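# Move the apple onto the cutting board and press it

## Task

Pick the apple up off the plate and put it on the bare wood of the cutting board, far from the knife and from every board edge. Then press it steadily down onto the board for a few seconds without easing off. The attempt fails and stops at once if the board or knife gets shifted, or if the press is strong enough to crush the apple. It also fails if anything is still moving at the end, if the result only stays in place because the robot is holding it, or if whatever the robot is touching at the end would sink more than about a fingernail's width once released.

## Robot and tools

ROBOT. Two arms, left_arm and right_arm, face each other across a table. Each carries an identical five-finger right hand, so the hands are not mirror images and every hand number means the same thing on both. The arms and hands must never strike or shove each other hard, including wrists, brackets, fingers and thumbs. Loose objects may get an occasional brief outside nudge.

FRAMES. Result poses are in one scene frame. The origin is on the table top halfway between the arm bases, the table surface is z = 0, +z is up, and left_arm's base is on the +y side. Positions are in metres and orientations are quaternions (w x y z). Reported positions can be a little off, more so at long reach. Each arm's hand point sits 0.05 m in front of the palm, where the index pad meets the thumb tip in a pinch. Its axes: +z runs along the straightened fingers, +y points out of the palm, and +x runs across the palm toward the little finger. Straight fingers reach 0.06 to 0.07 m past the point. Across the palm the hand extends 0.08 m on the little-finger side. On the thumb side it extends 0.02 m with the thumb in front of the palm and up to 0.09 m otherwise. A wrist bracket on the little-finger side sits 0.03 m beyond the point along +y and 0.11 m across, and it can collide with things.

ROW FORMAT. A row has 28 numbers, each in [-1, 1]. Both arms are always included. The order is: left_arm dx, dy, dz, rx, ry, rz; left_gripper little, ring, middle, index, thumb_bend, thumb_turn, force_limit, speed. The same 14 then follow for right_arm and right_gripper. dx..rz are offsets, not poses. They are measured from the hand point's pose at the start of the action, expressed in that hand point's own axes. For the first action of a call, the start is the last pose a result reported. Every row in an action uses that same start; rows do not add up. Scale: 1.0 means 0.6 m or 180 degrees. rx, ry, rz form a single rotation vector. Finger targets: +1 is straight, -1 is fully curled. thumb_bend: +1 straight, -1 fully bent. thumb_turn: +1 beside the palm, -1 across in front of it. A pinch is roughly index -0.22, thumb_bend -0.75, thumb_turn -0.57. force_limit maps linearly from about 0 N at -1 to 10 N at +1 of fingertip force (15 N for the two thumb motors). It only stops closing motion. speed maps from nearly zero at -1 to full at +1; at full speed a complete finger stroke takes 0.6 s. To leave a hand unchanged, resend the last eight numbers it executed. If it has executed none yet, send its six hand_measured values plus hand_force_limit and hand_speed.

execute_actions(actions). actions is a list of actions. Each action is a table of up to 15 rows, one per 1/30 s step, so one action lasts 0.5 s. If the table is short, its last row is held to fill the rest. An empty list just returns state and images. On each step the commanded pose is clipped to within 100 mm and 16 degrees of the measured pose, with position taking priority over orientation. Motion lags the commands by about 0.17 s. Big moves therefore need several actions. After each action an arm moves no further than its last clipped pose.

move(target, speed, stop_force, blocking). target is one 28-number row. Its arm offsets are measured from the pose in the latest result that shows one. Each hand point travels a straight line there, and all paths finish together within 0.5 to 10 s. Paths longer than that are cut off at 10 s. Paths ignore obstacles and the other arm. speed is in m/s, 0.002 to 0.5, default 0.25; turning is capped at twice that number in rad/s. The arms are stiff, so aiming even slightly past a firm contact can cause a fault, and faster contacts hit harder. stop_force is optional, 9 to 40 N, one value for both arms, and is refused in the first 0.2 s of a scene. An arm's path ends when its wrist sensor feels that much extra push opposing the motion for two consecutive steps. That arm then returns to where it was two steps earlier and holds. The press can briefly exceed stop_force and usually settles within about a second. Use it only at slow speed and without rotating the hand. Do not use it when lifting away from something you press on. A target within 1.5 mm and 0.5 degrees of the current pose counts as no motion. blocking=false returns after 0.5 s while the move continues; it cannot be combined with stop_force. Until the move ends, check it with wait(0) or end it with stop. The result's move: line gives each arm's outcome: done, off_target, moving, held, fault or contact. limits=paced means the pose was clipped. limits=held means some steps were blocked, and a sudden fast catch-up can follow.

wait(seconds 0 to 10) lets time run while the last commands are held. stop() brakes a running move; fast motion needs more room to stop. zoom_image(camera cam_left_wrist or cam_right_wrist, region [x0, y0, x1, y1]) enlarges a region of at most 504 by 504 pixels of that camera's 504x504 image. show_instructions() shows the reference pages. finished_scene(scene) ends the current scene, given its number, and reports success.

GRIPPING. With the thumb turned fully in front of the palm, a hand can wrap objects 0.035 to 0.08 m wide across the palm. Turn the thumb before you reach the object. A motor moves only when its target changes by 0.01 or more. It locks on arriving or when its load reaches force_limit, and a lock holds at least 15 N. To squeeze harder, raise force_limit and send a target more closed than hand_measured. To loosen, send a target more open than hand_measured. For a gentle grip, close at speed -0.9 or lower.

RESULTS. Each result includes the pose and velocity of each arm, Hand target lines, and hand_measured, hand_stopped_by (moving, target, force, stalled, fault) and hand_load_n in motor order. A lost grip shows as loads near 0. It also includes hand_force_limit, hand_speed, joint positions and torques (noisy and offset), and Wrist force/torque in the hand point's axes. Wrist readings have offsets of up to about 4 N, noise and saturation near 50 N, and a press reads as force pointing back into the arm. A pose unreachable line means the clearance check altered a command.

FAULTS AND LIMITS. An arm freezes for 10 s if a joint exceeds its load limit (136 N m for the shoulder and elbow, 25.4 N m for the wrists) or if an outside force reaches 150 N. A MOTOR HOT warning appears at 70 °C, and at 85 °C the brakes engage. The elbow range is 0 to 3.142 rad. To keep an arm still, send the offset back to its wanted pose once, then zeros.

AVOID. Do not drop the apple, knock anything off the table, shift the board or knife, or crush the apple. Do not leave anything moving at the end. Do not rely on the hand alone to keep the apple in place at the end.

Each tool is called after "Emit:" in YAML: its name, and indented under it one key for each argument.

Reference images:

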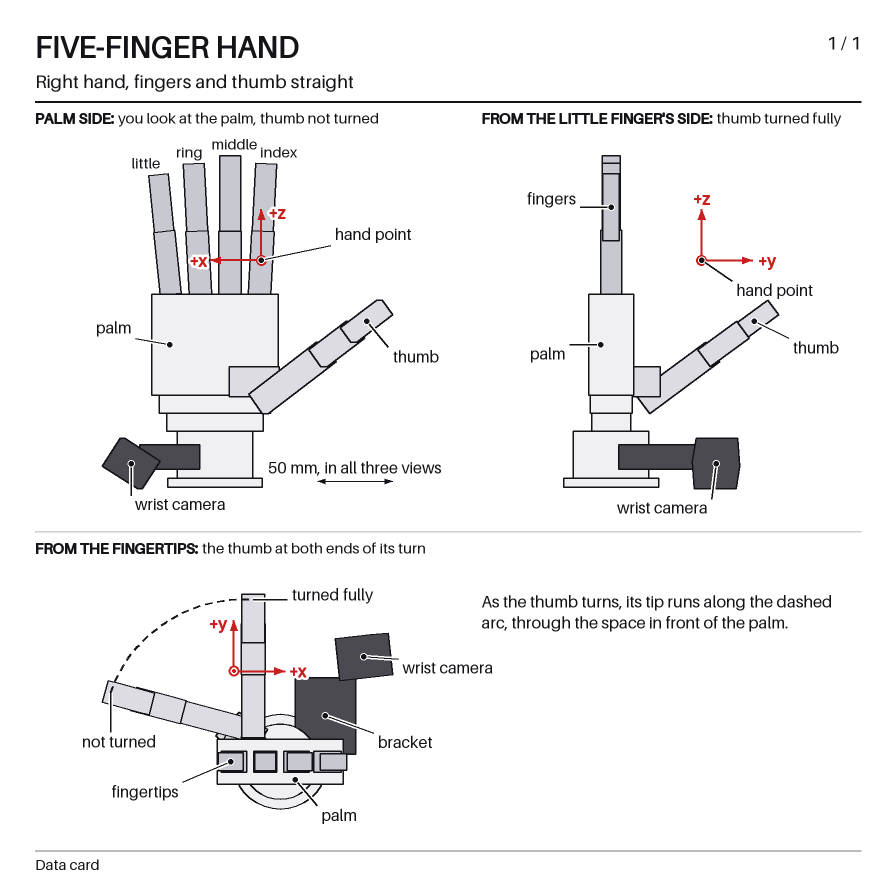

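## Session

Emit:
execute_actions:
  actions: []

Scene clock: 0.00 s.
left_arm: end_effector_position=(+0.3075, +0.4455, +0.4775) hand_measured=(+1.000, +1.000, +1.000, +1.000, +1.000, +1.000) hand_load_n=(+0.0, +0.0, +0.0, +0.0, +0.0, +0.0) hand_stopped_by=(target, target, target, target, target, target) hand_force_limit=0.00 hand_speed=-0.80 end_effector_quat_wxyz=(-0.006, +0.390, +0.921, +0.019) end_effector_velocity=(-0.000, -0.000, +0.000) end_effector_angular_velocity=(-0.001, -0.000, +0.001) | right_arm: end_effector_position=(+0.1686, -0.2614, +0.4932) hand_measured=(+1.000, +1.000, +1.000, +1.000, +1.000, +1.000) hand_load_n=(+0.0, +0.0, +0.0, +0.0, +0.0, +0.0) hand_stopped_by=(target, target, target, target, target, target) hand_force_limit=0.00 hand_speed=-0.80 end_effector_quat_wxyz=(+0.022, -0.312, +0.950, +0.005) end_effector_velocity=(+0.000, -0.000, -0.001) end_effector_angular_velocity=(-0.001, +0.002, -0.002)
Joint positions: left_arm=[ 0.542 -1.693  1.331  1.966  1.551 -1.903] | right_arm=[-1.169 -1.751  1.314  1.964  1.562 -1.875]
Joint velocities: left_arm=[ 0.    -0.    -0.001 -0.     0.    -0.001] | right_arm=[-0.     0.     0.002 -0.     0.     0.001]
Joint torques (N m, as the arm reports them, + toward a larger angle): no reading
Motor temperatures (°C, as the motors report them): left_arm=[28 25 27 37 37 34] | right_arm=[26 24 28 33 33 38]
Wrist force (N, on the end effector, along its own x y z axes, offset not removed): no reading
Wrist torque (N m, same axes, about the end effector's origin, offset not removed): no reading
Hand target (left_arm): +0.307, +0.445, +0.478; -0.006, +0.390, +0.921, +0.019
Hand target (right_arm): +0.169, -0.261, +0.493; +0.022, -0.312, +0.950, +0.005

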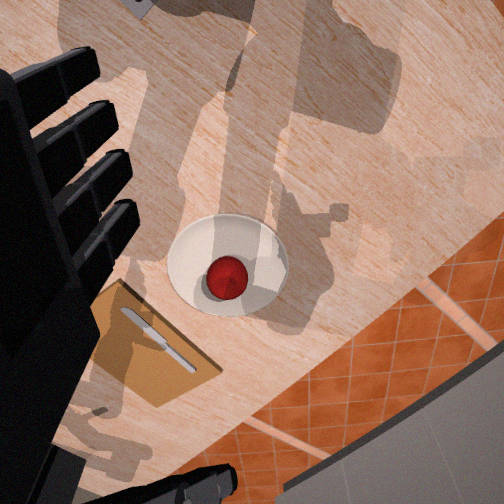

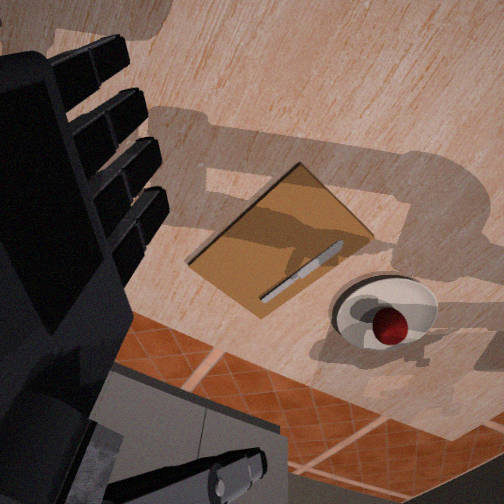

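Emit:
move:
  target: [-0.435,-0.091,0.379,0.1954,-0.1954,-0.4718,1,1,1,1,1,-1,0,0, 0,0,0,0,0,0,1,1,1,1,1,1,0,-0.8]
  speed: 0.3

Scene clock: 89.83 s.
left_arm: end_effector_position=(+0.4509, +0.2293, +0.2423) hand_measured=(+1.000, +1.000, +1.000, +1.000, +1.000, -1.000) hand_load_n=(+0.0, +0.0, +0.0, +0.0, +0.0, +0.0) hand_stopped_by=(target, target, target, target, target, target) hand_force_limit=0.00 hand_speed=0.00 end_effector_quat_wxyz=(-0.152, +0.342, -0.863, +0.338) end_effector_velocity=(+0.001, -0.001, -0.001) end_effector_angular_velocity=(-0.005, -0.002, +0.008) | right_arm: end_effector_position=(+0.1686, -0.2614, +0.4932) hand_measured=(+1.000, +1.000, +1.000, +1.000, +1.000, +1.000) hand_load_n=(+0.0, +0.0, +0.0, +0.0, +0.0, +0.0) hand_stopped_by=(target, target, target, target, target, target) hand_force_limit=0.00 hand_speed=-0.80 end_effector_quat_wxyz=(+0.022, -0.312, +0.950, +0.005) end_effector_velocity=(+0.000, +0.000, -0.000) end_effector_angular_velocity=(-0.000, +0.001, -0.001)
Joint positions: left_arm=[ 0.632 -1.426  1.558  0.698  1.384 -3.298] | right_arm=[-1.169 -1.751  1.314  1.964  1.562 -1.875]
Joint velocities: left_arm=[-0.002  0.002  0.    -0.006 -0.006 -0.008] | right_arm=[ 0.     0.001 -0.     0.    -0.     0.001]
Joint torques (N m, as the arm reports them, + toward a larger angle): left_arm=[ -8.98 -18.48 -12.07  -0.99  -1.68  -1.84] | right_arm=[  2.19  -6.68 -15.56   1.96  -0.16   0.02]
Motor temperatures (°C, as the motors report them): left_arm=[28 25 27 37 37 34] | right_arm=[26 24 28 33 33 38]
Wrist force (N, on the end effector, along its own x y z axes, offset not removed): left_arm=[2.7 -1.8 -1.7] | right_arm=[0.1 -1.9 -2.9]
Wrist torque (N m, same axes, about the end effector's origin, offset not removed): left_arm=[0.03 -0.47 -0.07] | right_arm=[-0.14 -0.05 0.15]
Hand target (left_arm): +0.451, +0.229, +0.242; +0.152, -0.343, +0.863, -0.339
Hand target (right_arm): +0.169, -0.261, +0.493; +0.022, -0.312, +0.950, +0.005
Off the commanded pose (left_arm): 0.001 m, 0 deg.
Off the commanded pose (right_arm): 0.000 m, 0 deg.
move: done

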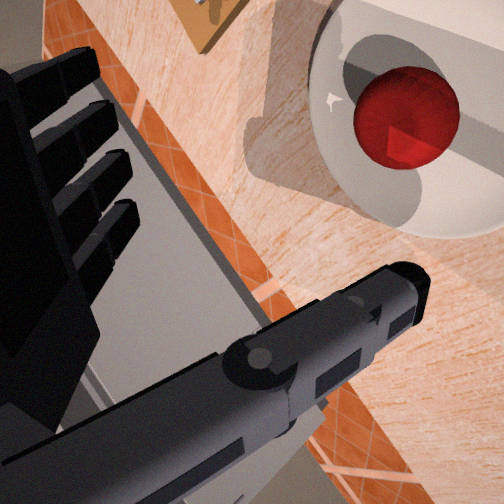

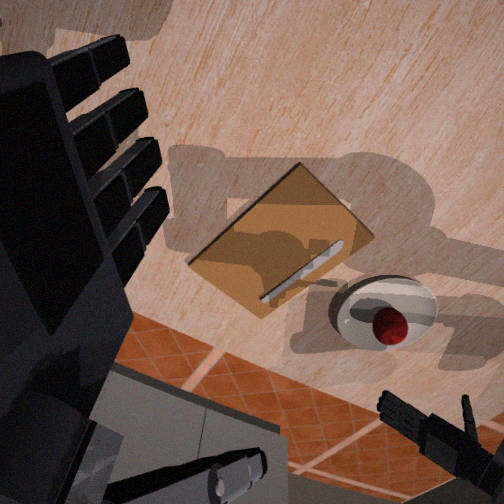

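Emit:
move:
  target: [0.006,0.113,0.173,0,0,0,1,1,1,1,1,-1,0,0, 0,0,0,0,0,0,1,1,1,1,1,1,0,-0.8]
  speed: 0.2

Scene clock: 124.73 s.
left_arm: end_effector_position=(+0.4665, +0.2134, +0.1205) hand_measured=(+1.000, +1.000, +1.000, +1.000, +1.000, -1.000) hand_load_n=(+0.0, +0.0, +0.0, +0.0, +0.0, +0.0) hand_stopped_by=(target, target, target, target, target, target) hand_force_limit=0.00 hand_speed=0.00 end_effector_quat_wxyz=(-0.152, +0.342, -0.863, +0.338) end_effector_velocity=(+0.001, -0.001, -0.002) end_effector_angular_velocity=(-0.001, -0.000, +0.000) | right_arm: end_effector_position=(+0.1686, -0.2614, +0.4932) hand_measured=(+1.000, +1.000, +1.000, +1.000, +1.000, +1.000) hand_load_n=(+0.0, +0.0, +0.0, +0.0, +0.0, +0.0) hand_stopped_by=(target, target, target, target, target, target) hand_force_limit=0.00 hand_speed=-0.80 end_effector_quat_wxyz=(+0.022, -0.312, +0.950, +0.005) end_effector_velocity=(-0.000, -0.000, +0.000) end_effector_angular_velocity=(+0.000, -0.000, +0.000)
Joint positions: left_arm=[ 0.645 -1.294  1.718  0.403  1.393 -3.287] | right_arm=[-1.169 -1.751  1.314  1.964  1.562 -1.875]
Joint velocities: left_arm=[ 0.     0.003  0.    -0.005 -0.    -0.   ] | right_arm=[-0.    -0.001  0.001  0.    -0.    -0.   ]
Joint torques (N m, as the arm reports them, + toward a larger angle): left_arm=[ 11.91 -22.48  -9.98  -1.05   1.57   2.42] | right_arm=[  2.13  -6.91 -15.54   2.02  -0.19   0.23]
Motor temperatures (°C, as the motors report them): left_arm=[28 25 27 37 37 34] | right_arm=[26 24 28 33 33 38]
Wrist force (N, on the end effector, along its own x y z axes, offset not removed): left_arm=[-1.5 0.2 -2.4] | right_arm=[-1.1 -0.3 -4.5]
Wrist torque (N m, same axes, about the end effector's origin, offset not removed): left_arm=[0.22 0.11 -0.05] | right_arm=[0.17 0.33 0.01]
Hand target (left_arm): +0.467, +0.213, +0.120; +0.152, -0.342, +0.863, -0.338
Hand target (right_arm): +0.169, -0.261, +0.493; +0.022, -0.312, +0.950, +0.005
Off the commanded pose (left_arm): 0.000 m, 0 deg.
Off the commanded pose (right_arm): 0.000 m, 0 deg.
move: done

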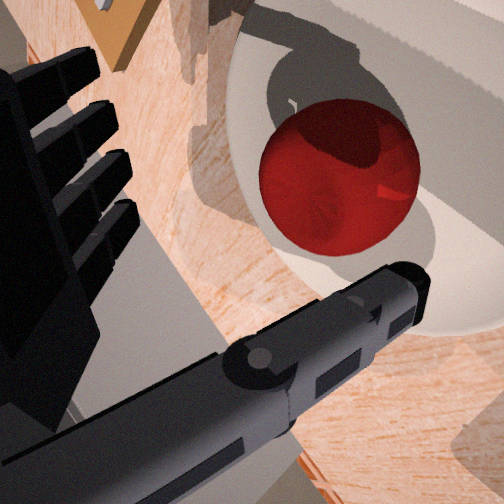

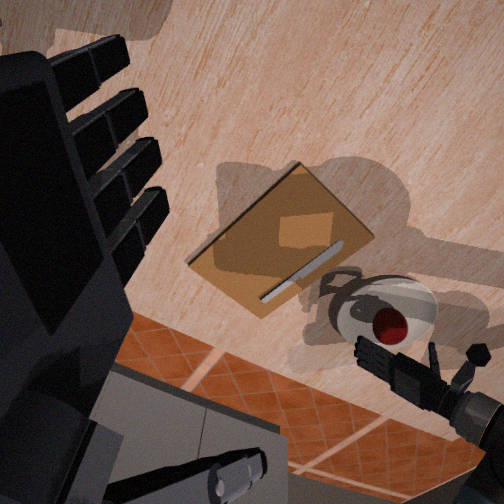

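Emit:
move:
  target: [0.002,0.05,0.047,0,0,0,0.6,0.6,0.6,0.6,1,-1,0,0, 0,0,0,0,0,0,1,1,1,1,1,1,0,-0.8]
  speed: 0.1

Scene clock: 136.80 s.
left_arm: end_effector_position=(+0.4649, +0.2151, +0.0796) hand_measured=(+0.600, +0.600, +0.600, +0.600, +1.000, -1.000) hand_load_n=(+0.0, +0.0, +0.0, +0.0, +0.0, +0.0) hand_stopped_by=(target, target, target, target, target, target) hand_force_limit=0.00 hand_speed=0.00 end_effector_quat_wxyz=(-0.152, +0.342, -0.863, +0.338) end_effector_velocity=(-0.000, +0.000, -0.002) end_effector_angular_velocity=(-0.000, -0.000, -0.000) | right_arm: end_effector_position=(+0.1686, -0.2614, +0.4932) hand_measured=(+1.000, +1.000, +1.000, +1.000, +1.000, +1.000) hand_load_n=(+0.0, +0.0, +0.0, +0.0, +0.0, +0.0) hand_stopped_by=(target, target, target, target, target, target) hand_force_limit=0.00 hand_speed=-0.80 end_effector_quat_wxyz=(+0.022, -0.312, +0.950, +0.005) end_effector_velocity=(-0.001, -0.000, +0.001) end_effector_angular_velocity=(+0.001, -0.002, +0.000)
Joint positions: left_arm=[ 0.644 -1.254  1.782  0.3    1.392 -3.288] | right_arm=[-1.169 -1.751  1.314  1.964  1.562 -1.875]
Joint velocities: left_arm=[-0.     0.003  0.003 -0.006  0.     0.   ] | right_arm=[ 0.    -0.002 -0.     0.    -0.    -0.   ]
Joint torques (N m, as the arm reports them, + toward a larger angle): left_arm=[ -8.28 -24.24  -8.53  -0.85  -1.47  -1.01] | right_arm=[  2.42  -6.95 -15.66   2.05  -0.22   0.12]
Motor temperatures (°C, as the motors report them): left_arm=[28 25 27 37 37 34] | right_arm=[26 24 28 33 33 38]
Wrist force (N, on the end effector, along its own x y z axes, offset not removed): left_arm=[1.0 -0.2 -1.0] | right_arm=[-2.0 -2.9 -5.4]
Wrist torque (N m, same axes, about the end effector's origin, offset not removed): left_arm=[0.04 -0.21 -0.05] | right_arm=[-0.04 0.60 0.01]
Hand target (left_arm): +0.465, +0.215, +0.079; +0.152, -0.342, +0.863, -0.338
Hand target (right_arm): +0.169, -0.261, +0.493; +0.022, -0.312, +0.950, +0.005
Off the commanded pose (left_arm): 0.000 m, 0 deg.
Off the commanded pose (right_arm): 0.000 m, 0 deg.
move: done

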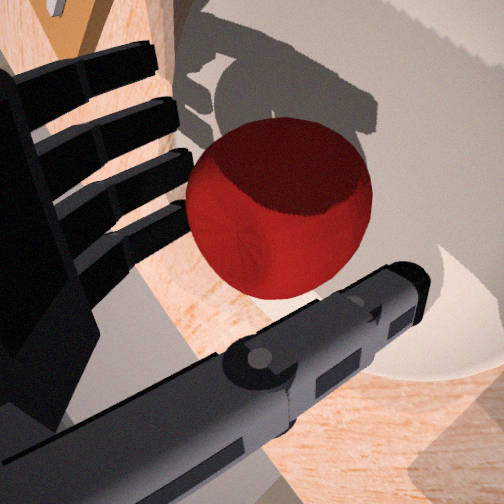

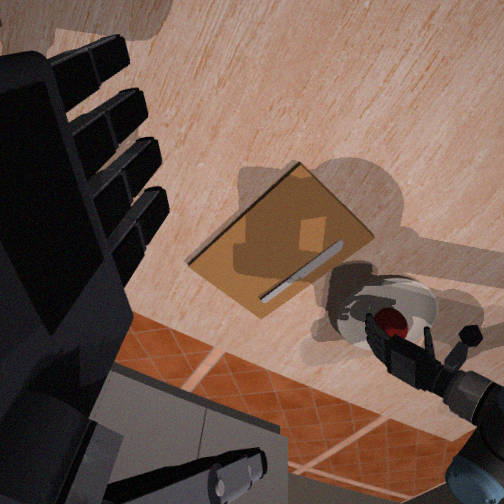

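Emit:
move:
  target: [0.0,0.029,0.030,0,0,0,0.6,0.6,0.6,0.6,1,-1,0,0, 0,0,0,0,0,0,1,1,1,1,1,1,0,-0.8]
  speed: 0.04
  stop_force: 10

Emit:
move:
  target: [0,0,0,0,0,0,-0.6,-0.6,-0.6,-0.6,-0.6,-1,0.2,-0.8, 0,0,0,0,0,0,1,1,1,1,1,1,0,-0.8]

Scene clock: 150.80 s.
left_arm: end_effector_position=(+0.4653, +0.2158, +0.0548) hand_measured=(+0.600, +0.600, +0.600, +0.600, +1.000, -1.000) hand_load_n=(+0.0, +0.0, +0.0, +0.0, +0.0, +0.0) hand_stopped_by=(target, target, target, target, target, target) hand_force_limit=0.00 hand_speed=0.00 end_effector_quat_wxyz=(-0.152, +0.342, -0.863, +0.338) end_effector_velocity=(-0.000, -0.000, -0.002) end_effector_angular_velocity=(+0.001, -0.001, -0.002) | right_arm: end_effector_position=(+0.1686, -0.2614, +0.4932) hand_measured=(+1.000, +1.000, +1.000, +1.000, +1.000, +1.000) hand_load_n=(+0.0, +0.0, +0.0, +0.0, +0.0, +0.0) hand_stopped_by=(target, target, target, target, target, target) hand_force_limit=0.00 hand_speed=-0.80 end_effector_quat_wxyz=(+0.022, -0.312, +0.950, +0.005) end_effector_velocity=(+0.000, +0.000, +0.000) end_effector_angular_velocity=(+0.000, -0.000, -0.002)
Joint positions: left_arm=[ 0.646 -1.223  1.812  0.239  1.393 -3.287] | right_arm=[-1.169 -1.751  1.314  1.964  1.562 -1.875]
Joint velocities: left_arm=[-0.001  0.003  0.002 -0.005  0.     0.002] | right_arm=[-0.     0.    -0.    -0.    -0.     0.002]
Joint torques (N m, as the arm reports them, + toward a larger angle): left_arm=[ 11.59 -24.14  -7.92  -0.67   1.41   2.21] | right_arm=[  2.67  -7.32 -16.13   2.01  -0.12   0.17]
Motor temperatures (°C, as the motors report them): left_arm=[28 25 27 37 37 34] | right_arm=[26 24 28 33 33 38]
Wrist force (N, on the end effector, along its own x y z axes, offset not removed): left_arm=[1.0 -1.7 -1.4] | right_arm=[2.5 -2.1 -2.1]
Wrist torque (N m, same axes, about the end effector's origin, offset not removed): left_arm=[0.00 -0.27 -0.09] | right_arm=[0.05 -0.20 0.22]
Hand target (left_arm): +0.465, +0.216, +0.055; +0.152, -0.342, +0.863, -0.338
Hand target (right_arm): +0.169, -0.261, +0.493; +0.022, -0.312, +0.950, +0.005
Off the commanded pose (left_arm): 0.000 m, 0 deg.
Off the commanded pose (right_arm): 0.000 m, 0 deg.
move: done

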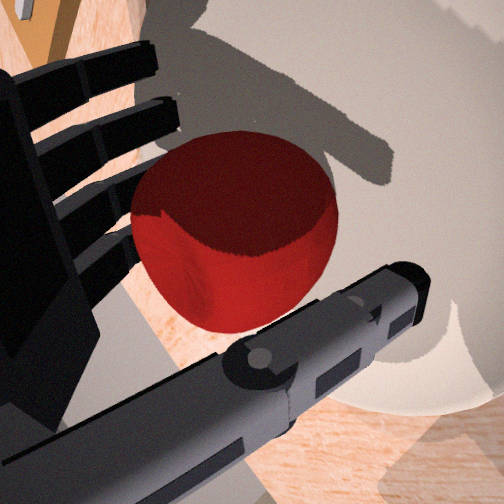

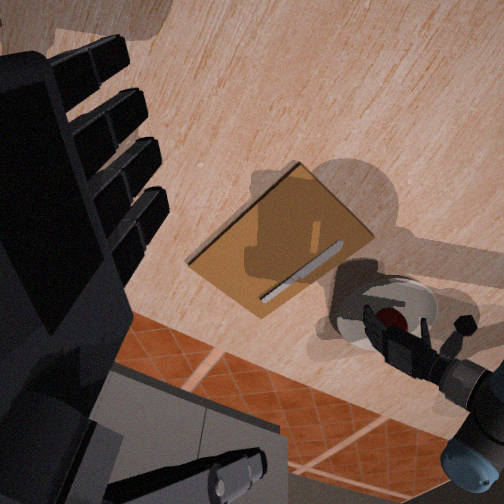

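Scene clock: 154.67 s.
left_arm: end_effector_position=(+0.4653, +0.2158, +0.0548) hand_measured=(-0.600, +0.004, +0.226, +0.214, +0.782, -1.000) hand_load_n=(+0.0, +7.0, +2.0, +5.5, +13.0, +4.0) hand_stopped_by=(target, force, force, force, force, target) hand_force_limit=0.20 hand_speed=-0.80 end_effector_quat_wxyz=(-0.152, +0.342, -0.863, +0.338) end_effector_velocity=(+0.000, -0.000, +0.000) end_effector_angular_velocity=(-0.000, +0.000, +0.001) | right_arm: end_effector_position=(+0.1686, -0.2614, +0.4932) hand_measured=(+1.000, +1.000, +1.000, +1.000, +1.000, +1.000) hand_load_n=(+0.0, +0.0, +0.0, +0.0, +0.0, +0.0) hand_stopped_by=(target, target, target, target, target, target) hand_force_limit=0.00 hand_speed=-0.80 end_effector_quat_wxyz=(+0.022, -0.312, +0.950, +0.005) end_effector_velocity=(+0.000, +0.000, -0.000) end_effector_angular_velocity=(-0.000, +0.002, +0.001)
Joint positions: left_arm=[ 0.646 -1.223  1.812  0.239  1.393 -3.287] | right_arm=[-1.169 -1.751  1.314  1.964  1.562 -1.875]
Joint velocities: left_arm=[ 0.     0.    -0.     0.    -0.    -0.001] | right_arm=[ 0.001  0.001  0.001 -0.    -0.     0.   ]
Joint torques (N m, as the arm reports them, + toward a larger angle): left_arm=[  6.02 -40.21 -26.83  -0.55  -0.13   1.06] | right_arm=[  2.72  -6.79 -16.24   1.93  -0.14   0.25]
Motor temperatures (°C, as the motors report them): left_arm=[28 25 27 37 37 34] | right_arm=[26 24 28 33 33 38]
Wrist force (N, on the end effector, along its own x y z axes, offset not removed): left_arm=[4.7 1.6 -1.0] | right_arm=[-3.2 -0.3 -1.4]
Wrist torque (N m, same axes, about the end effector's origin, offset not removed): left_arm=[0.43 -0.68 0.21] | right_arm=[0.21 0.42 -0.05]
Hand target (left_arm): +0.465, +0.216, +0.055; +0.152, -0.342, +0.863, -0.338
Hand target (right_arm): +0.169, -0.261, +0.493; +0.022, -0.312, +0.950, +0.005
Off the commanded pose (left_arm): 0.000 m, 0 deg.
Off the commanded pose (right_arm): 0.000 m, 0 deg.
move: done

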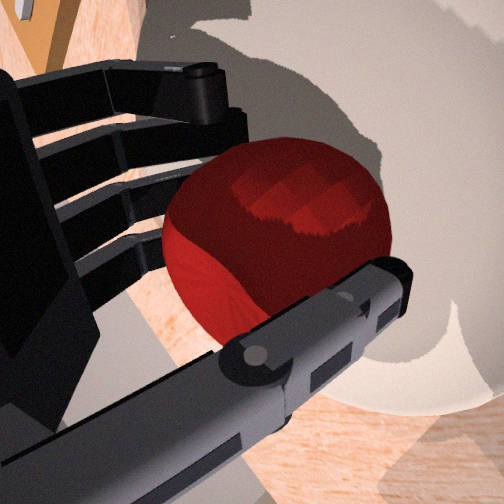

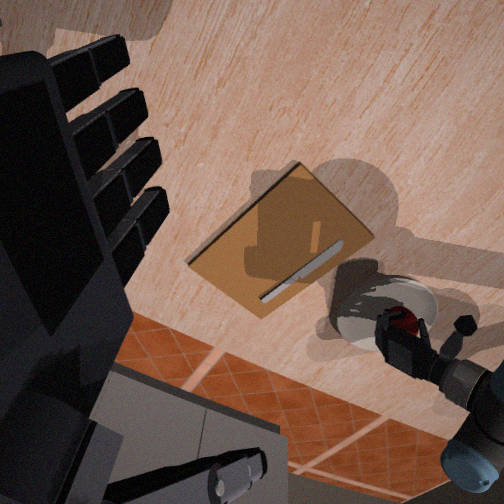

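Emit:
move:
  target: [-0.0035,-0.080,-0.085,0,0,0,-0.6,-0.6,-0.6,-0.6,-0.6,-1,0.2,-0.8, 0,0,0,0,0,0,1,1,1,1,1,1,0,-0.8]
  speed: 0.08

Scene clock: 177.63 s.
left_arm: end_effector_position=(+0.4651, +0.2160, +0.1246) hand_measured=(-0.600, +0.004, +0.226, +0.214, +0.782, -1.000) hand_load_n=(+0.0, +7.0, +2.0, +5.5, +13.0, +4.0) hand_stopped_by=(target, force, force, force, force, target) hand_force_limit=0.20 hand_speed=-0.80 end_effector_quat_wxyz=(-0.152, +0.342, -0.863, +0.338) end_effector_velocity=(-0.000, -0.000, +0.002) end_effector_angular_velocity=(+0.000, +0.001, -0.000) | right_arm: end_effector_position=(+0.1686, -0.2614, +0.4932) hand_measured=(+1.000, +1.000, +1.000, +1.000, +1.000, +1.000) hand_load_n=(+0.0, +0.0, +0.0, +0.0, +0.0, +0.0) hand_stopped_by=(target, target, target, target, target, target) hand_force_limit=0.00 hand_speed=-0.80 end_effector_quat_wxyz=(+0.022, -0.312, +0.950, +0.005) end_effector_velocity=(-0.000, -0.000, +0.001) end_effector_angular_velocity=(+0.001, -0.004, +0.002)
Joint positions: left_arm=[ 0.646 -1.304  1.72   0.411  1.393 -3.287] | right_arm=[-1.169 -1.751  1.314  1.964  1.562 -1.875]
Joint velocities: left_arm=[-0.    -0.002 -0.003  0.006  0.    -0.   ] | right_arm=[ 0.    -0.001 -0.002 -0.     0.    -0.002]
Joint torques (N m, as the arm reports them, + toward a larger angle): left_arm=[ -8.5  -39.26 -28.79   2.09  -1.59  -1.9 ] | right_arm=[  2.28  -6.36 -16.48   1.99  -0.22   0.25]
Motor temperatures (°C, as the motors report them): left_arm=[28 25 27 37 37 34] | right_arm=[26 24 28 33 33 38]
Wrist force (N, on the end effector, along its own x y z axes, offset not removed): left_arm=[2.4 0.2 -0.4] | right_arm=[1.0 -3.9 -3.8]
Wrist torque (N m, same axes, about the end effector's origin, offset not removed): left_arm=[-0.02 -0.47 0.02] | right_arm=[-0.19 -0.26 0.06]
Hand target (left_arm): +0.465, +0.216, +0.125; +0.152, -0.342, +0.863, -0.338
Hand target (right_arm): +0.169, -0.261, +0.493; +0.022, -0.312, +0.950, +0.005
Off the commanded pose (left_arm): 0.000 m, 0 deg.
Off the commanded pose (right_arm): 0.000 m, 0 deg.
move: done

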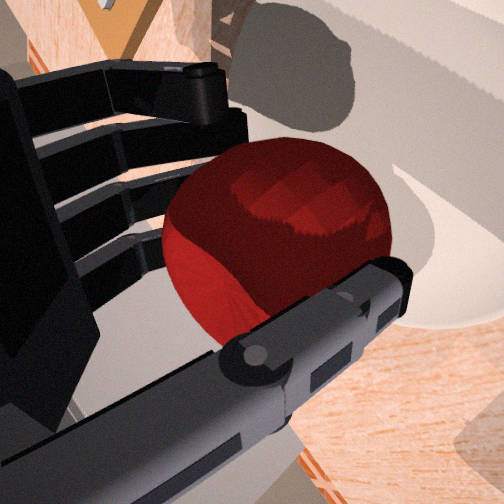

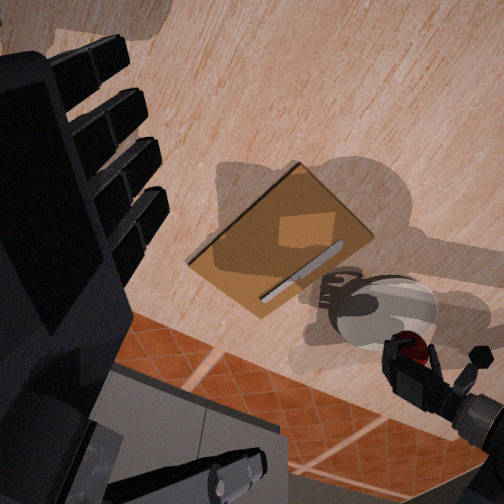

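Emit:
move:
  target: [0.3517,-0.2615,0.269,0,0,0,-0.6,-0.6,-0.6,-0.6,-0.6,-1,0.2,-0.8, 0,0,0,0,0,0,1,1,1,1,1,1,0,-0.8]
  speed: 0.15

Scene clock: 185.53 s.
left_arm: end_effector_position=(+0.4699, -0.0919, +0.1092) hand_measured=(-0.600, +0.004, +0.226, +0.214, +0.782, -1.000) hand_load_n=(+0.0, +7.0, +2.0, +5.5, +13.0, +4.0) hand_stopped_by=(target, force, force, force, force, target) hand_force_limit=0.20 hand_speed=-0.80 end_effector_quat_wxyz=(-0.152, +0.342, -0.863, +0.339) end_effector_velocity=(+0.000, -0.003, +0.001) end_effector_angular_velocity=(+0.002, +0.002, +0.001) | right_arm: end_effector_position=(+0.1686, -0.2614, +0.4932) hand_measured=(+1.000, +1.000, +1.000, +1.000, +1.000, +1.000) hand_load_n=(+0.0, +0.0, +0.0, +0.0, +0.0, +0.0) hand_stopped_by=(target, target, target, target, target, target) hand_force_limit=0.00 hand_speed=-0.80 end_effector_quat_wxyz=(+0.022, -0.312, +0.950, +0.005) end_effector_velocity=(-0.000, -0.000, -0.000) end_effector_angular_velocity=(+0.000, -0.000, -0.002)
Joint positions: left_arm=[ 0.412 -0.66   0.732  0.802  1.239 -3.468] | right_arm=[-1.169 -1.751  1.314  1.964  1.562 -1.875]
Joint velocities: left_arm=[-0.001  0.012 -0.024  0.015 -0.    -0.002] | right_arm=[ 0.    -0.001  0.001 -0.     0.     0.002]
Joint torques (N m, as the arm reports them, + toward a larger angle): left_arm=[ -8.06 -49.2  -31.45   2.17  -1.73  -1.86] | right_arm=[  2.18  -6.17 -16.24   1.93  -0.17   0.34]
Motor temperatures (°C, as the motors report them): left_arm=[28 25 27 37 37 34] | right_arm=[26 24 28 33 33 38]
Wrist force (N, on the end effector, along its own x y z axes, offset not removed): left_arm=[-0.1 0.3 2.1] | right_arm=[-0.5 -4.4 -0.9]
Wrist torque (N m, same axes, about the end effector's origin, offset not removed): left_arm=[-0.19 -0.21 -0.17] | right_arm=[-0.41 -0.03 0.01]
Hand target (left_arm): +0.470, -0.092, +0.109; +0.152, -0.342, +0.863, -0.338
Hand target (right_arm): +0.169, -0.261, +0.493; +0.022, -0.312, +0.950, +0.005
Off the commanded pose (left_arm): 0.000 m, 0 deg.
Off the commanded pose (right_arm): 0.000 m, 0 deg.
move: done

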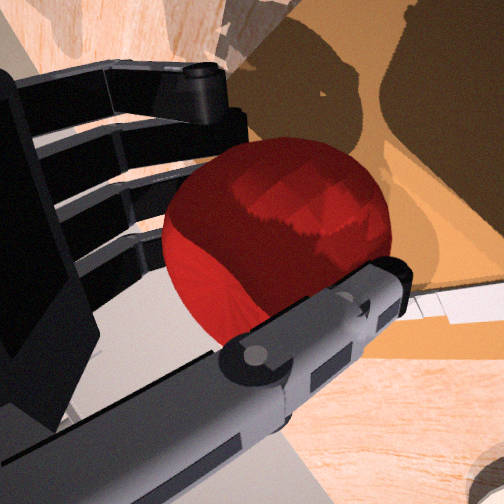

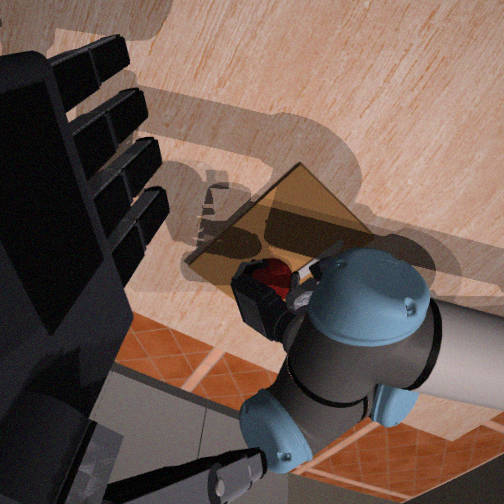

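Emit:
move:
  target: [0.0157,0.0318,0.0543,0,0,0,-0.6,-0.6,-0.6,-0.6,-0.6,-1,0.2,-0.8, 0,0,0,0,0,0,1,1,1,1,1,1,0,-0.8]
  speed: 0.05
  stop_force: 10

Emit:
move:
  target: [0.0015,0.0345,0.0363,0,0,0,-0.6,-0.6,-0.6,-0.6,-0.6,-1,0.2,-0.8, 0,0,0,0,0,0,1,1,1,1,1,1,0,-0.8]
  speed: 0.005
  stop_force: 14

Scene clock: 212.10 s.
left_arm: end_effector_position=(+0.4699, -0.1038, +0.0724) hand_measured=(-0.600, +0.004, +0.226, +0.214, +0.782, -1.000) hand_load_n=(+0.0, +7.0, +2.0, +5.5, +13.0, +4.0) hand_stopped_by=(target, force, force, force, force, target) hand_force_limit=0.20 hand_speed=-0.80 end_effector_quat_wxyz=(-0.152, +0.342, -0.863, +0.339) end_effector_velocity=(+0.001, -0.001, -0.001) end_effector_angular_velocity=(-0.002, -0.000, +0.001) | right_arm: end_effector_position=(+0.1686, -0.2614, +0.4932) hand_measured=(+1.000, +1.000, +1.000, +1.000, +1.000, +1.000) hand_load_n=(+0.0, +0.0, +0.0, +0.0, +0.0, +0.0) hand_stopped_by=(target, target, target, target, target, target) hand_force_limit=0.00 hand_speed=-0.80 end_effector_quat_wxyz=(+0.022, -0.312, +0.950, +0.005) end_effector_velocity=(+0.000, +0.000, +0.000) end_effector_angular_velocity=(+0.000, -0.001, +0.001)
Joint positions: left_arm=[ 0.407 -0.61   0.732  0.753  1.235 -3.472] | right_arm=[-1.169 -1.751  1.314  1.964  1.562 -1.875]
Joint velocities: left_arm=[ 0.     0.003 -0.003 -0.002 -0.    -0.   ] | right_arm=[-0.     0.001 -0.001 -0.     0.    -0.001]
Joint torques (N m, as the arm reports them, + toward a larger angle): left_arm=[ -9.42 -51.18 -30.27  -0.73  -1.83  -2.04] | right_arm=[  2.41  -6.79 -16.49   2.05  -0.23   0.26]
Motor temperatures (°C, as the motors report them): left_arm=[28 26 27 37 37 34] | right_arm=[26 24 28 33 33 38]
Wrist force (N, on the end effector, along its own x y z axes, offset not removed): left_arm=[1.8 2.4 0.8] | right_arm=[-4.1 -0.2 -1.3]
Wrist torque (N m, same axes, about the end effector's origin, offset not removed): left_arm=[0.41 -0.31 0.16] | right_arm=[0.20 0.66 -0.16]
Hand target (left_arm): +0.470, -0.104, +0.072; +0.152, -0.342, +0.863, -0.339
Hand target (right_arm): +0.169, -0.261, +0.493; +0.022, -0.312, +0.950, +0.005
Off the commanded pose (left_arm): 0.000 m, 0 deg.
Off the commanded pose (right_arm): 0.000 m, 0 deg.
move: done

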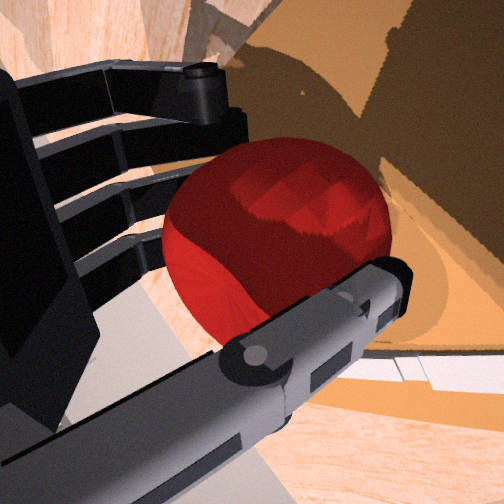

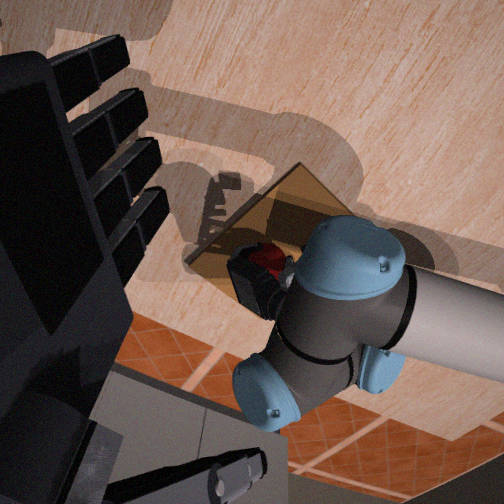

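Scene clock: 214.83 s.
left_arm: end_effector_position=(+0.4699, -0.1038, +0.0604) hand_measured=(-0.600, +0.004, +0.226, +0.214, +0.782, -1.000) hand_load_n=(+0.0, +5.0, +1.5, +6.0, +10.5, +2.0) hand_stopped_by=(target, force, force, force, force, target) hand_force_limit=0.20 hand_speed=-0.80 end_effector_quat_wxyz=(-0.152, +0.342, -0.863, +0.338) end_effector_velocity=(-0.000, +0.001, +0.002) end_effector_angular_velocity=(+0.002, +0.001, +0.001) | right_arm: end_effector_position=(+0.1686, -0.2614, +0.4932) hand_measured=(+1.000, +1.000, +1.000, +1.000, +1.000, +1.000) hand_load_n=(+0.0, +0.0, +0.0, +0.0, +0.0, +0.0) hand_stopped_by=(target, target, target, target, target, target) hand_force_limit=0.00 hand_speed=-0.80 end_effector_quat_wxyz=(+0.022, -0.312, +0.950, +0.005) end_effector_velocity=(+0.000, -0.000, +0.000) end_effector_angular_velocity=(+0.000, -0.002, +0.000)
Joint positions: left_arm=[ 0.407 -0.604  0.752  0.727  1.235 -3.472] | right_arm=[-1.169 -1.751  1.314  1.964  1.562 -1.875]
Joint velocities: left_arm=[ 0.    -0.001 -0.003  0.006 -0.    -0.   ] | right_arm=[ 0.    -0.    -0.001 -0.     0.    -0.   ]
Joint torques (N m, as the arm reports them, + toward a larger angle): left_arm=[ -2.23 -56.17 -25.01   3.64   0.79  -1.17] | right_arm=[  2.81  -6.68 -16.17   2.02  -0.23   0.23]
Motor temperatures (°C, as the motors report them): left_arm=[28 26 27 37 37 34] | right_arm=[26 24 28 33 33 38]
Wrist force (N, on the end effector, along its own x y z axes, offset not removed): left_arm=[3.5 -6.4 -5.5] | right_arm=[-2.1 3.1 -1.8]
Wrist torque (N m, same axes, about the end effector's origin, offset not removed): left_arm=[0.41 -0.09 -0.08] | right_arm=[0.67 0.78 0.00]
Hand target (left_arm): +0.470, -0.104, +0.061; +0.152, -0.342, +0.863, -0.339
Hand target (right_arm): +0.169, -0.261, +0.493; +0.022, -0.312, +0.950, +0.005
Off the commanded pose (left_arm): 0.018 m, 0 deg.
Off the commanded pose (right_arm): 0.000 m, 0 deg.
move: contact (left_arm)

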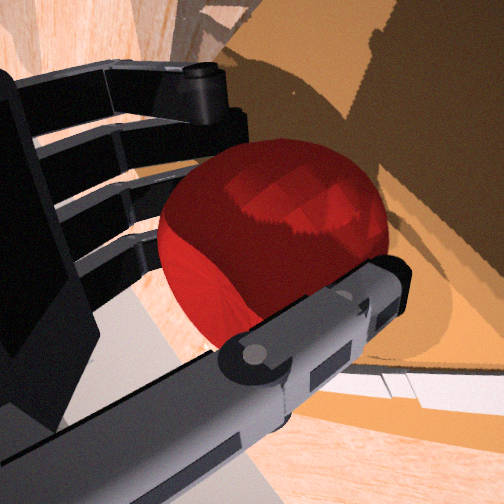

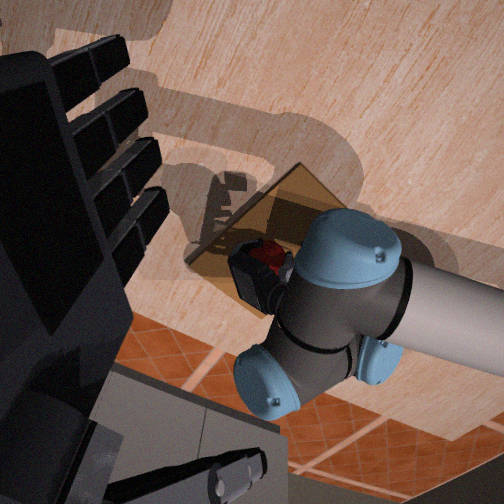

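Emit:
wait:
  seconds: 1

Scene clock: 216.83 s.
left_arm: end_effector_position=(+0.4699, -0.1038, +0.0608) hand_measured=(-0.600, +0.004, +0.226, +0.214, +0.782, -1.000) hand_load_n=(+0.0, +5.0, +1.5, +6.0, +11.0, +3.0) hand_stopped_by=(target, force, force, force, force, target) hand_force_limit=0.20 hand_speed=-0.80 end_effector_quat_wxyz=(-0.152, +0.342, -0.863, +0.339) end_effector_velocity=(-0.001, -0.000, -0.001) end_effector_angular_velocity=(+0.001, +0.000, -0.001) | right_arm: end_effector_position=(+0.1686, -0.2614, +0.4932) hand_measured=(+1.000, +1.000, +1.000, +1.000, +1.000, +1.000) hand_load_n=(+0.0, +0.0, +0.0, +0.0, +0.0, +0.0) hand_stopped_by=(target, target, target, target, target, target) hand_force_limit=0.00 hand_speed=-0.80 end_effector_quat_wxyz=(+0.022, -0.312, +0.950, +0.005) end_effector_velocity=(+0.000, +0.000, +0.000) end_effector_angular_velocity=(+0.001, -0.001, +0.001)
Joint positions: left_arm=[ 0.407 -0.604  0.751  0.728  1.235 -3.472] | right_arm=[-1.169 -1.751  1.314  1.964  1.562 -1.875]
Joint velocities: left_arm=[-0.001  0.     0.001  0.    -0.     0.   ] | right_arm=[-0.001 -0.    -0.001 -0.    -0.    -0.001]
Joint torques (N m, as the arm reports them, + toward a larger angle): left_arm=[ -1.67 -64.06 -30.    -0.66  -1.81  -0.79] | right_arm=[  2.79  -7.07 -16.09   2.06  -0.21   0.31]
Motor temperatures (°C, as the motors report them): left_arm=[28 26 27 37 37 34] | right_arm=[26 24 28 33 33 38]
Wrist force (N, on the end effector, along its own x y z axes, offset not removed): left_arm=[-1.8 5.0 1.9] | right_arm=[-4.8 -3.7 -3.8]
Wrist torque (N m, same axes, about the end effector's origin, offset not removed): left_arm=[0.50 -0.08 0.00] | right_arm=[-0.40 0.79 -0.16]
Hand target (left_arm): +0.470, -0.104, +0.061; +0.152, -0.342, +0.863, -0.339
Hand target (right_arm): +0.169, -0.261, +0.493; +0.022, -0.312, +0.950, +0.005
Off the commanded pose (left_arm): 0.019 m, 0 deg.
Off the commanded pose (right_arm): 0.000 m, 0 deg.
wait: 1.00 s; at rest from the start

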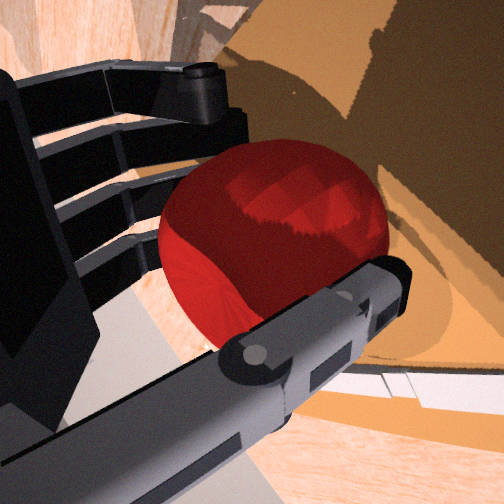

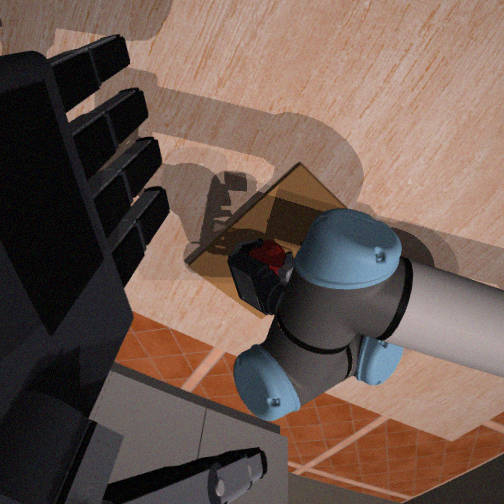

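Emit:
execute_actions:
  actions:
    - [[0,0.0008,0.00085,0,0,0,-0.6,-0.6,-0.6,-0.6,-0.6,-1,0.2,-0.8, 0,0,0,0,0,0,1,1,1,1,1,1,0,-0.8]]

Emit:
wait:
  seconds: 1

Emit:
wait:
  seconds: 1

Scene clock: 223.93 s.
left_arm: end_effector_position=(+0.4699, -0.1039, +0.0602) hand_measured=(-0.600, +0.004, +0.226, +0.214, +0.782, -1.000) hand_load_n=(+0.0, +4.0, +1.0, +5.5, +11.0, +2.5) hand_stopped_by=(target, force, force, force, force, target) hand_force_limit=0.20 hand_speed=-0.80 end_effector_quat_wxyz=(-0.152, +0.342, -0.863, +0.339) end_effector_velocity=(-0.000, +0.000, -0.001) end_effector_angular_velocity=(+0.002, +0.000, -0.001) | right_arm: end_effector_position=(+0.1686, -0.2614, +0.4932) hand_measured=(+1.000, +1.000, +1.000, +1.000, +1.000, +1.000) hand_load_n=(+0.0, +0.0, +0.0, +0.0, +0.0, +0.0) hand_stopped_by=(target, target, target, target, target, target) hand_force_limit=0.00 hand_speed=-0.80 end_effector_quat_wxyz=(+0.022, -0.312, +0.950, +0.005) end_effector_velocity=(-0.000, +0.000, -0.001) end_effector_angular_velocity=(-0.000, +0.003, -0.001)
Joint positions: left_arm=[ 0.407 -0.604  0.753  0.726  1.235 -3.472] | right_arm=[-1.169 -1.751  1.314  1.964  1.562 -1.875]
Joint velocities: left_arm=[-0.     0.     0.001 -0.     0.     0.001] | right_arm=[ 0.     0.     0.002  0.    -0.001  0.002]
Joint torques (N m, as the arm reports them, + toward a larger angle): left_arm=[  2.01 -40.01  -5.79  -0.18  -0.66  -0.12] | right_arm=[  3.28  -6.8  -16.34   2.02  -0.19   0.37]
Motor temperatures (°C, as the motors report them): left_arm=[28 26 27 37 37 34] | right_arm=[26 24 28 33 33 38]
Wrist force (N, on the end effector, along its own x y z axes, offset not removed): left_arm=[2.5 -5.4 -8.8] | right_arm=[-0.4 -1.1 -2.7]
Wrist torque (N m, same axes, about the end effector's origin, offset not removed): left_arm=[0.49 -0.35 -0.08] | right_arm=[0.07 0.05 0.24]
Hand target (left_arm): +0.470, -0.104, +0.060; +0.152, -0.342, +0.863, -0.339
Hand target (right_arm): +0.169, -0.261, +0.493; +0.022, -0.312, +0.950, +0.005
Off the commanded pose (left_arm): 0.000 m, 0 deg.
Off the commanded pose (right_arm): 0.000 m, 0 deg.

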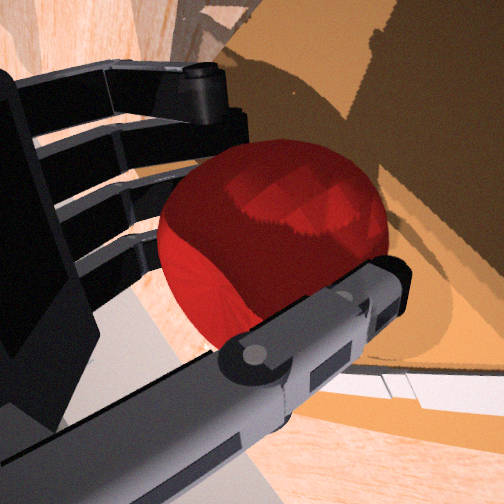

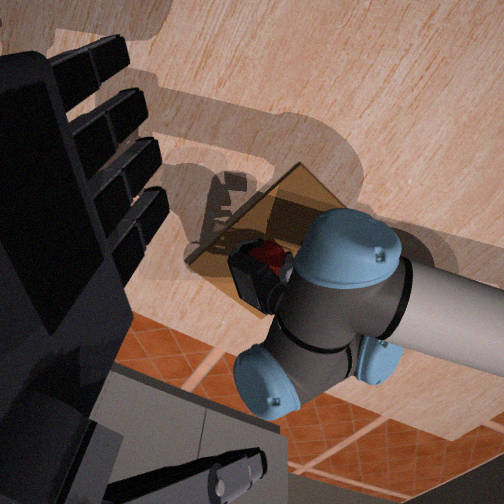

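Scene clock: 224.93 s.
left_arm: end_effector_position=(+0.4699, -0.1039, +0.0601) hand_measured=(-0.600, +0.004, +0.226, +0.214, +0.782, -1.000) hand_load_n=(+0.0, +4.0, +1.0, +5.5, +11.0, +2.5) hand_stopped_by=(target, force, force, force, force, target) hand_force_limit=0.20 hand_speed=-0.80 end_effector_quat_wxyz=(-0.152, +0.342, -0.863, +0.339) end_effector_velocity=(-0.000, -0.000, +0.000) end_effector_angular_velocity=(+0.001, -0.001, -0.001) | right_arm: end_effector_position=(+0.1686, -0.2614, +0.4932) hand_measured=(+1.000, +1.000, +1.000, +1.000, +1.000, +1.000) hand_load_n=(+0.0, +0.0, +0.0, +0.0, +0.0, +0.0) hand_stopped_by=(target, target, target, target, target, target) hand_force_limit=0.00 hand_speed=-0.80 end_effector_quat_wxyz=(+0.022, -0.312, +0.950, +0.005) end_effector_velocity=(-0.000, +0.000, +0.000) end_effector_angular_velocity=(+0.001, +0.000, +0.000)
Joint positions: left_arm=[ 0.407 -0.604  0.753  0.726  1.235 -3.472] | right_arm=[-1.169 -1.751  1.314  1.964  1.562 -1.875]
Joint velocities: left_arm=[-0.001  0.    -0.    -0.    -0.     0.001] | right_arm=[-0.    -0.     0.     0.    -0.001 -0.   ]
Joint torques (N m, as the arm reports them, + toward a larger angle): left_arm=[  7.41 -39.72  -5.86   1.1    1.69   1.15] | right_arm=[  2.88  -6.94 -16.3    2.05  -0.26   0.32]
Motor temperatures (°C, as the motors report them): left_arm=[28 26 27 37 37 34] | right_arm=[26 24 28 33 33 38]
Wrist force (N, on the end effector, along its own x y z axes, offset not removed): left_arm=[3.1 -7.7 -11.8] | right_arm=[-0.4 -3.4 -3.0]
Wrist torque (N m, same axes, about the end effector's origin, offset not removed): left_arm=[0.41 -0.13 -0.05] | right_arm=[-0.29 0.15 0.09]
Hand target (left_arm): +0.470, -0.104, +0.060; +0.152, -0.342, +0.863, -0.339
Hand target (right_arm): +0.169, -0.261, +0.493; +0.022, -0.312, +0.950, +0.005
Off the commanded pose (left_arm): 0.000 m, 0 deg.
Off the commanded pose (right_arm): 0.000 m, 0 deg.
wait: 1.00 s; at rest by 0.17 s

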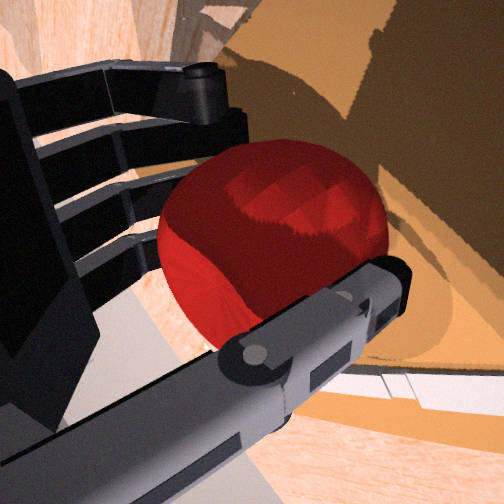

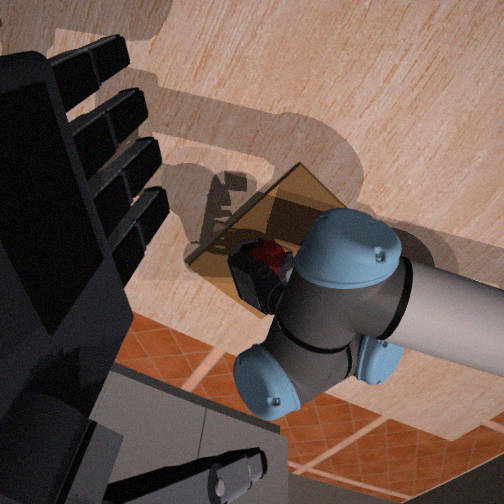

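Scene clock: 225.93 s.
left_arm: end_effector_position=(+0.4699, -0.1039, +0.0601) hand_measured=(-0.600, +0.004, +0.226, +0.214, +0.782, -1.000) hand_load_n=(+0.0, +4.0, +1.0, +5.5, +11.0, +2.5) hand_stopped_by=(target, force, force, force, force, target) hand_force_limit=0.20 hand_speed=-0.80 end_effector_quat_wxyz=(-0.152, +0.342, -0.863, +0.339) end_effector_velocity=(-0.000, -0.000, +0.000) end_effector_angular_velocity=(-0.000, -0.000, -0.000) | right_arm: end_effector_position=(+0.1686, -0.2614, +0.4932) hand_measured=(+1.000, +1.000, +1.000, +1.000, +1.000, +1.000) hand_load_n=(+0.0, +0.0, +0.0, +0.0, +0.0, +0.0) hand_stopped_by=(target, target, target, target, target, target) hand_force_limit=0.00 hand_speed=-0.80 end_effector_quat_wxyz=(+0.022, -0.312, +0.950, +0.005) end_effector_velocity=(-0.000, +0.000, -0.000) end_effector_angular_velocity=(+0.000, -0.000, -0.000)
Joint positions: left_arm=[ 0.407 -0.604  0.753  0.726  1.235 -3.472] | right_arm=[-1.169 -1.751  1.314  1.964  1.562 -1.875]
Joint velocities: left_arm=[-0. -0. -0.  0. -0.  0.] | right_arm=[ 0.    -0.001  0.    -0.    -0.     0.   ]
Joint torques (N m, as the arm reports them, + toward a larger angle): left_arm=[ 12.67 -39.31  -5.31   2.52   1.56   2.19] | right_arm=[  3.27  -6.61 -16.16   2.    -0.28   0.39]
Motor temperatures (°C, as the motors report them): left_arm=[28 26 27 37 37 34] | right_arm=[26 24 28 33 33 38]
Wrist force (N, on the end effector, along its own x y z axes, offset not removed): left_arm=[0.9 -7.2 -8.8] | right_arm=[-3.2 -0.2 -6.8]
Wrist torque (N m, same axes, about the end effector's origin, offset not removed): left_arm=[0.53 0.22 -0.18] | right_arm=[0.39 0.36 -0.18]
Hand target (left_arm): +0.470, -0.104, +0.060; +0.152, -0.342, +0.863, -0.339
Hand target (right_arm): +0.169, -0.261, +0.493; +0.022, -0.312, +0.950, +0.005
Off the commanded pose (left_arm): 0.000 m, 0 deg.
Off the commanded pose (right_arm): 0.000 m, 0 deg.
wait: 1.00 s; at rest by 0.17 s

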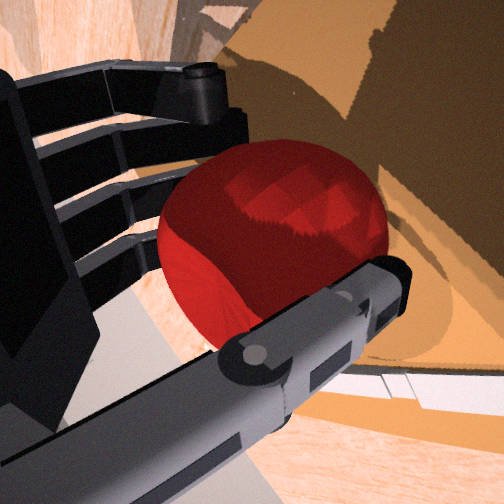

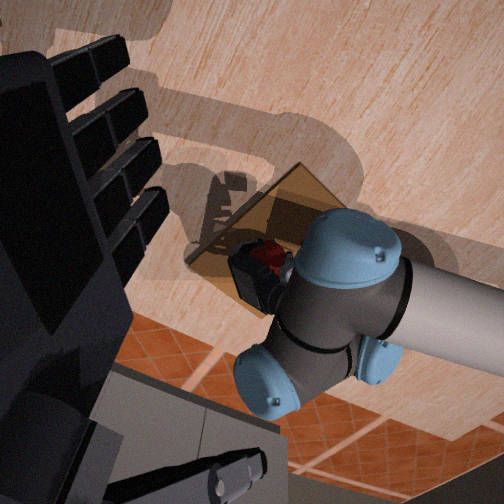

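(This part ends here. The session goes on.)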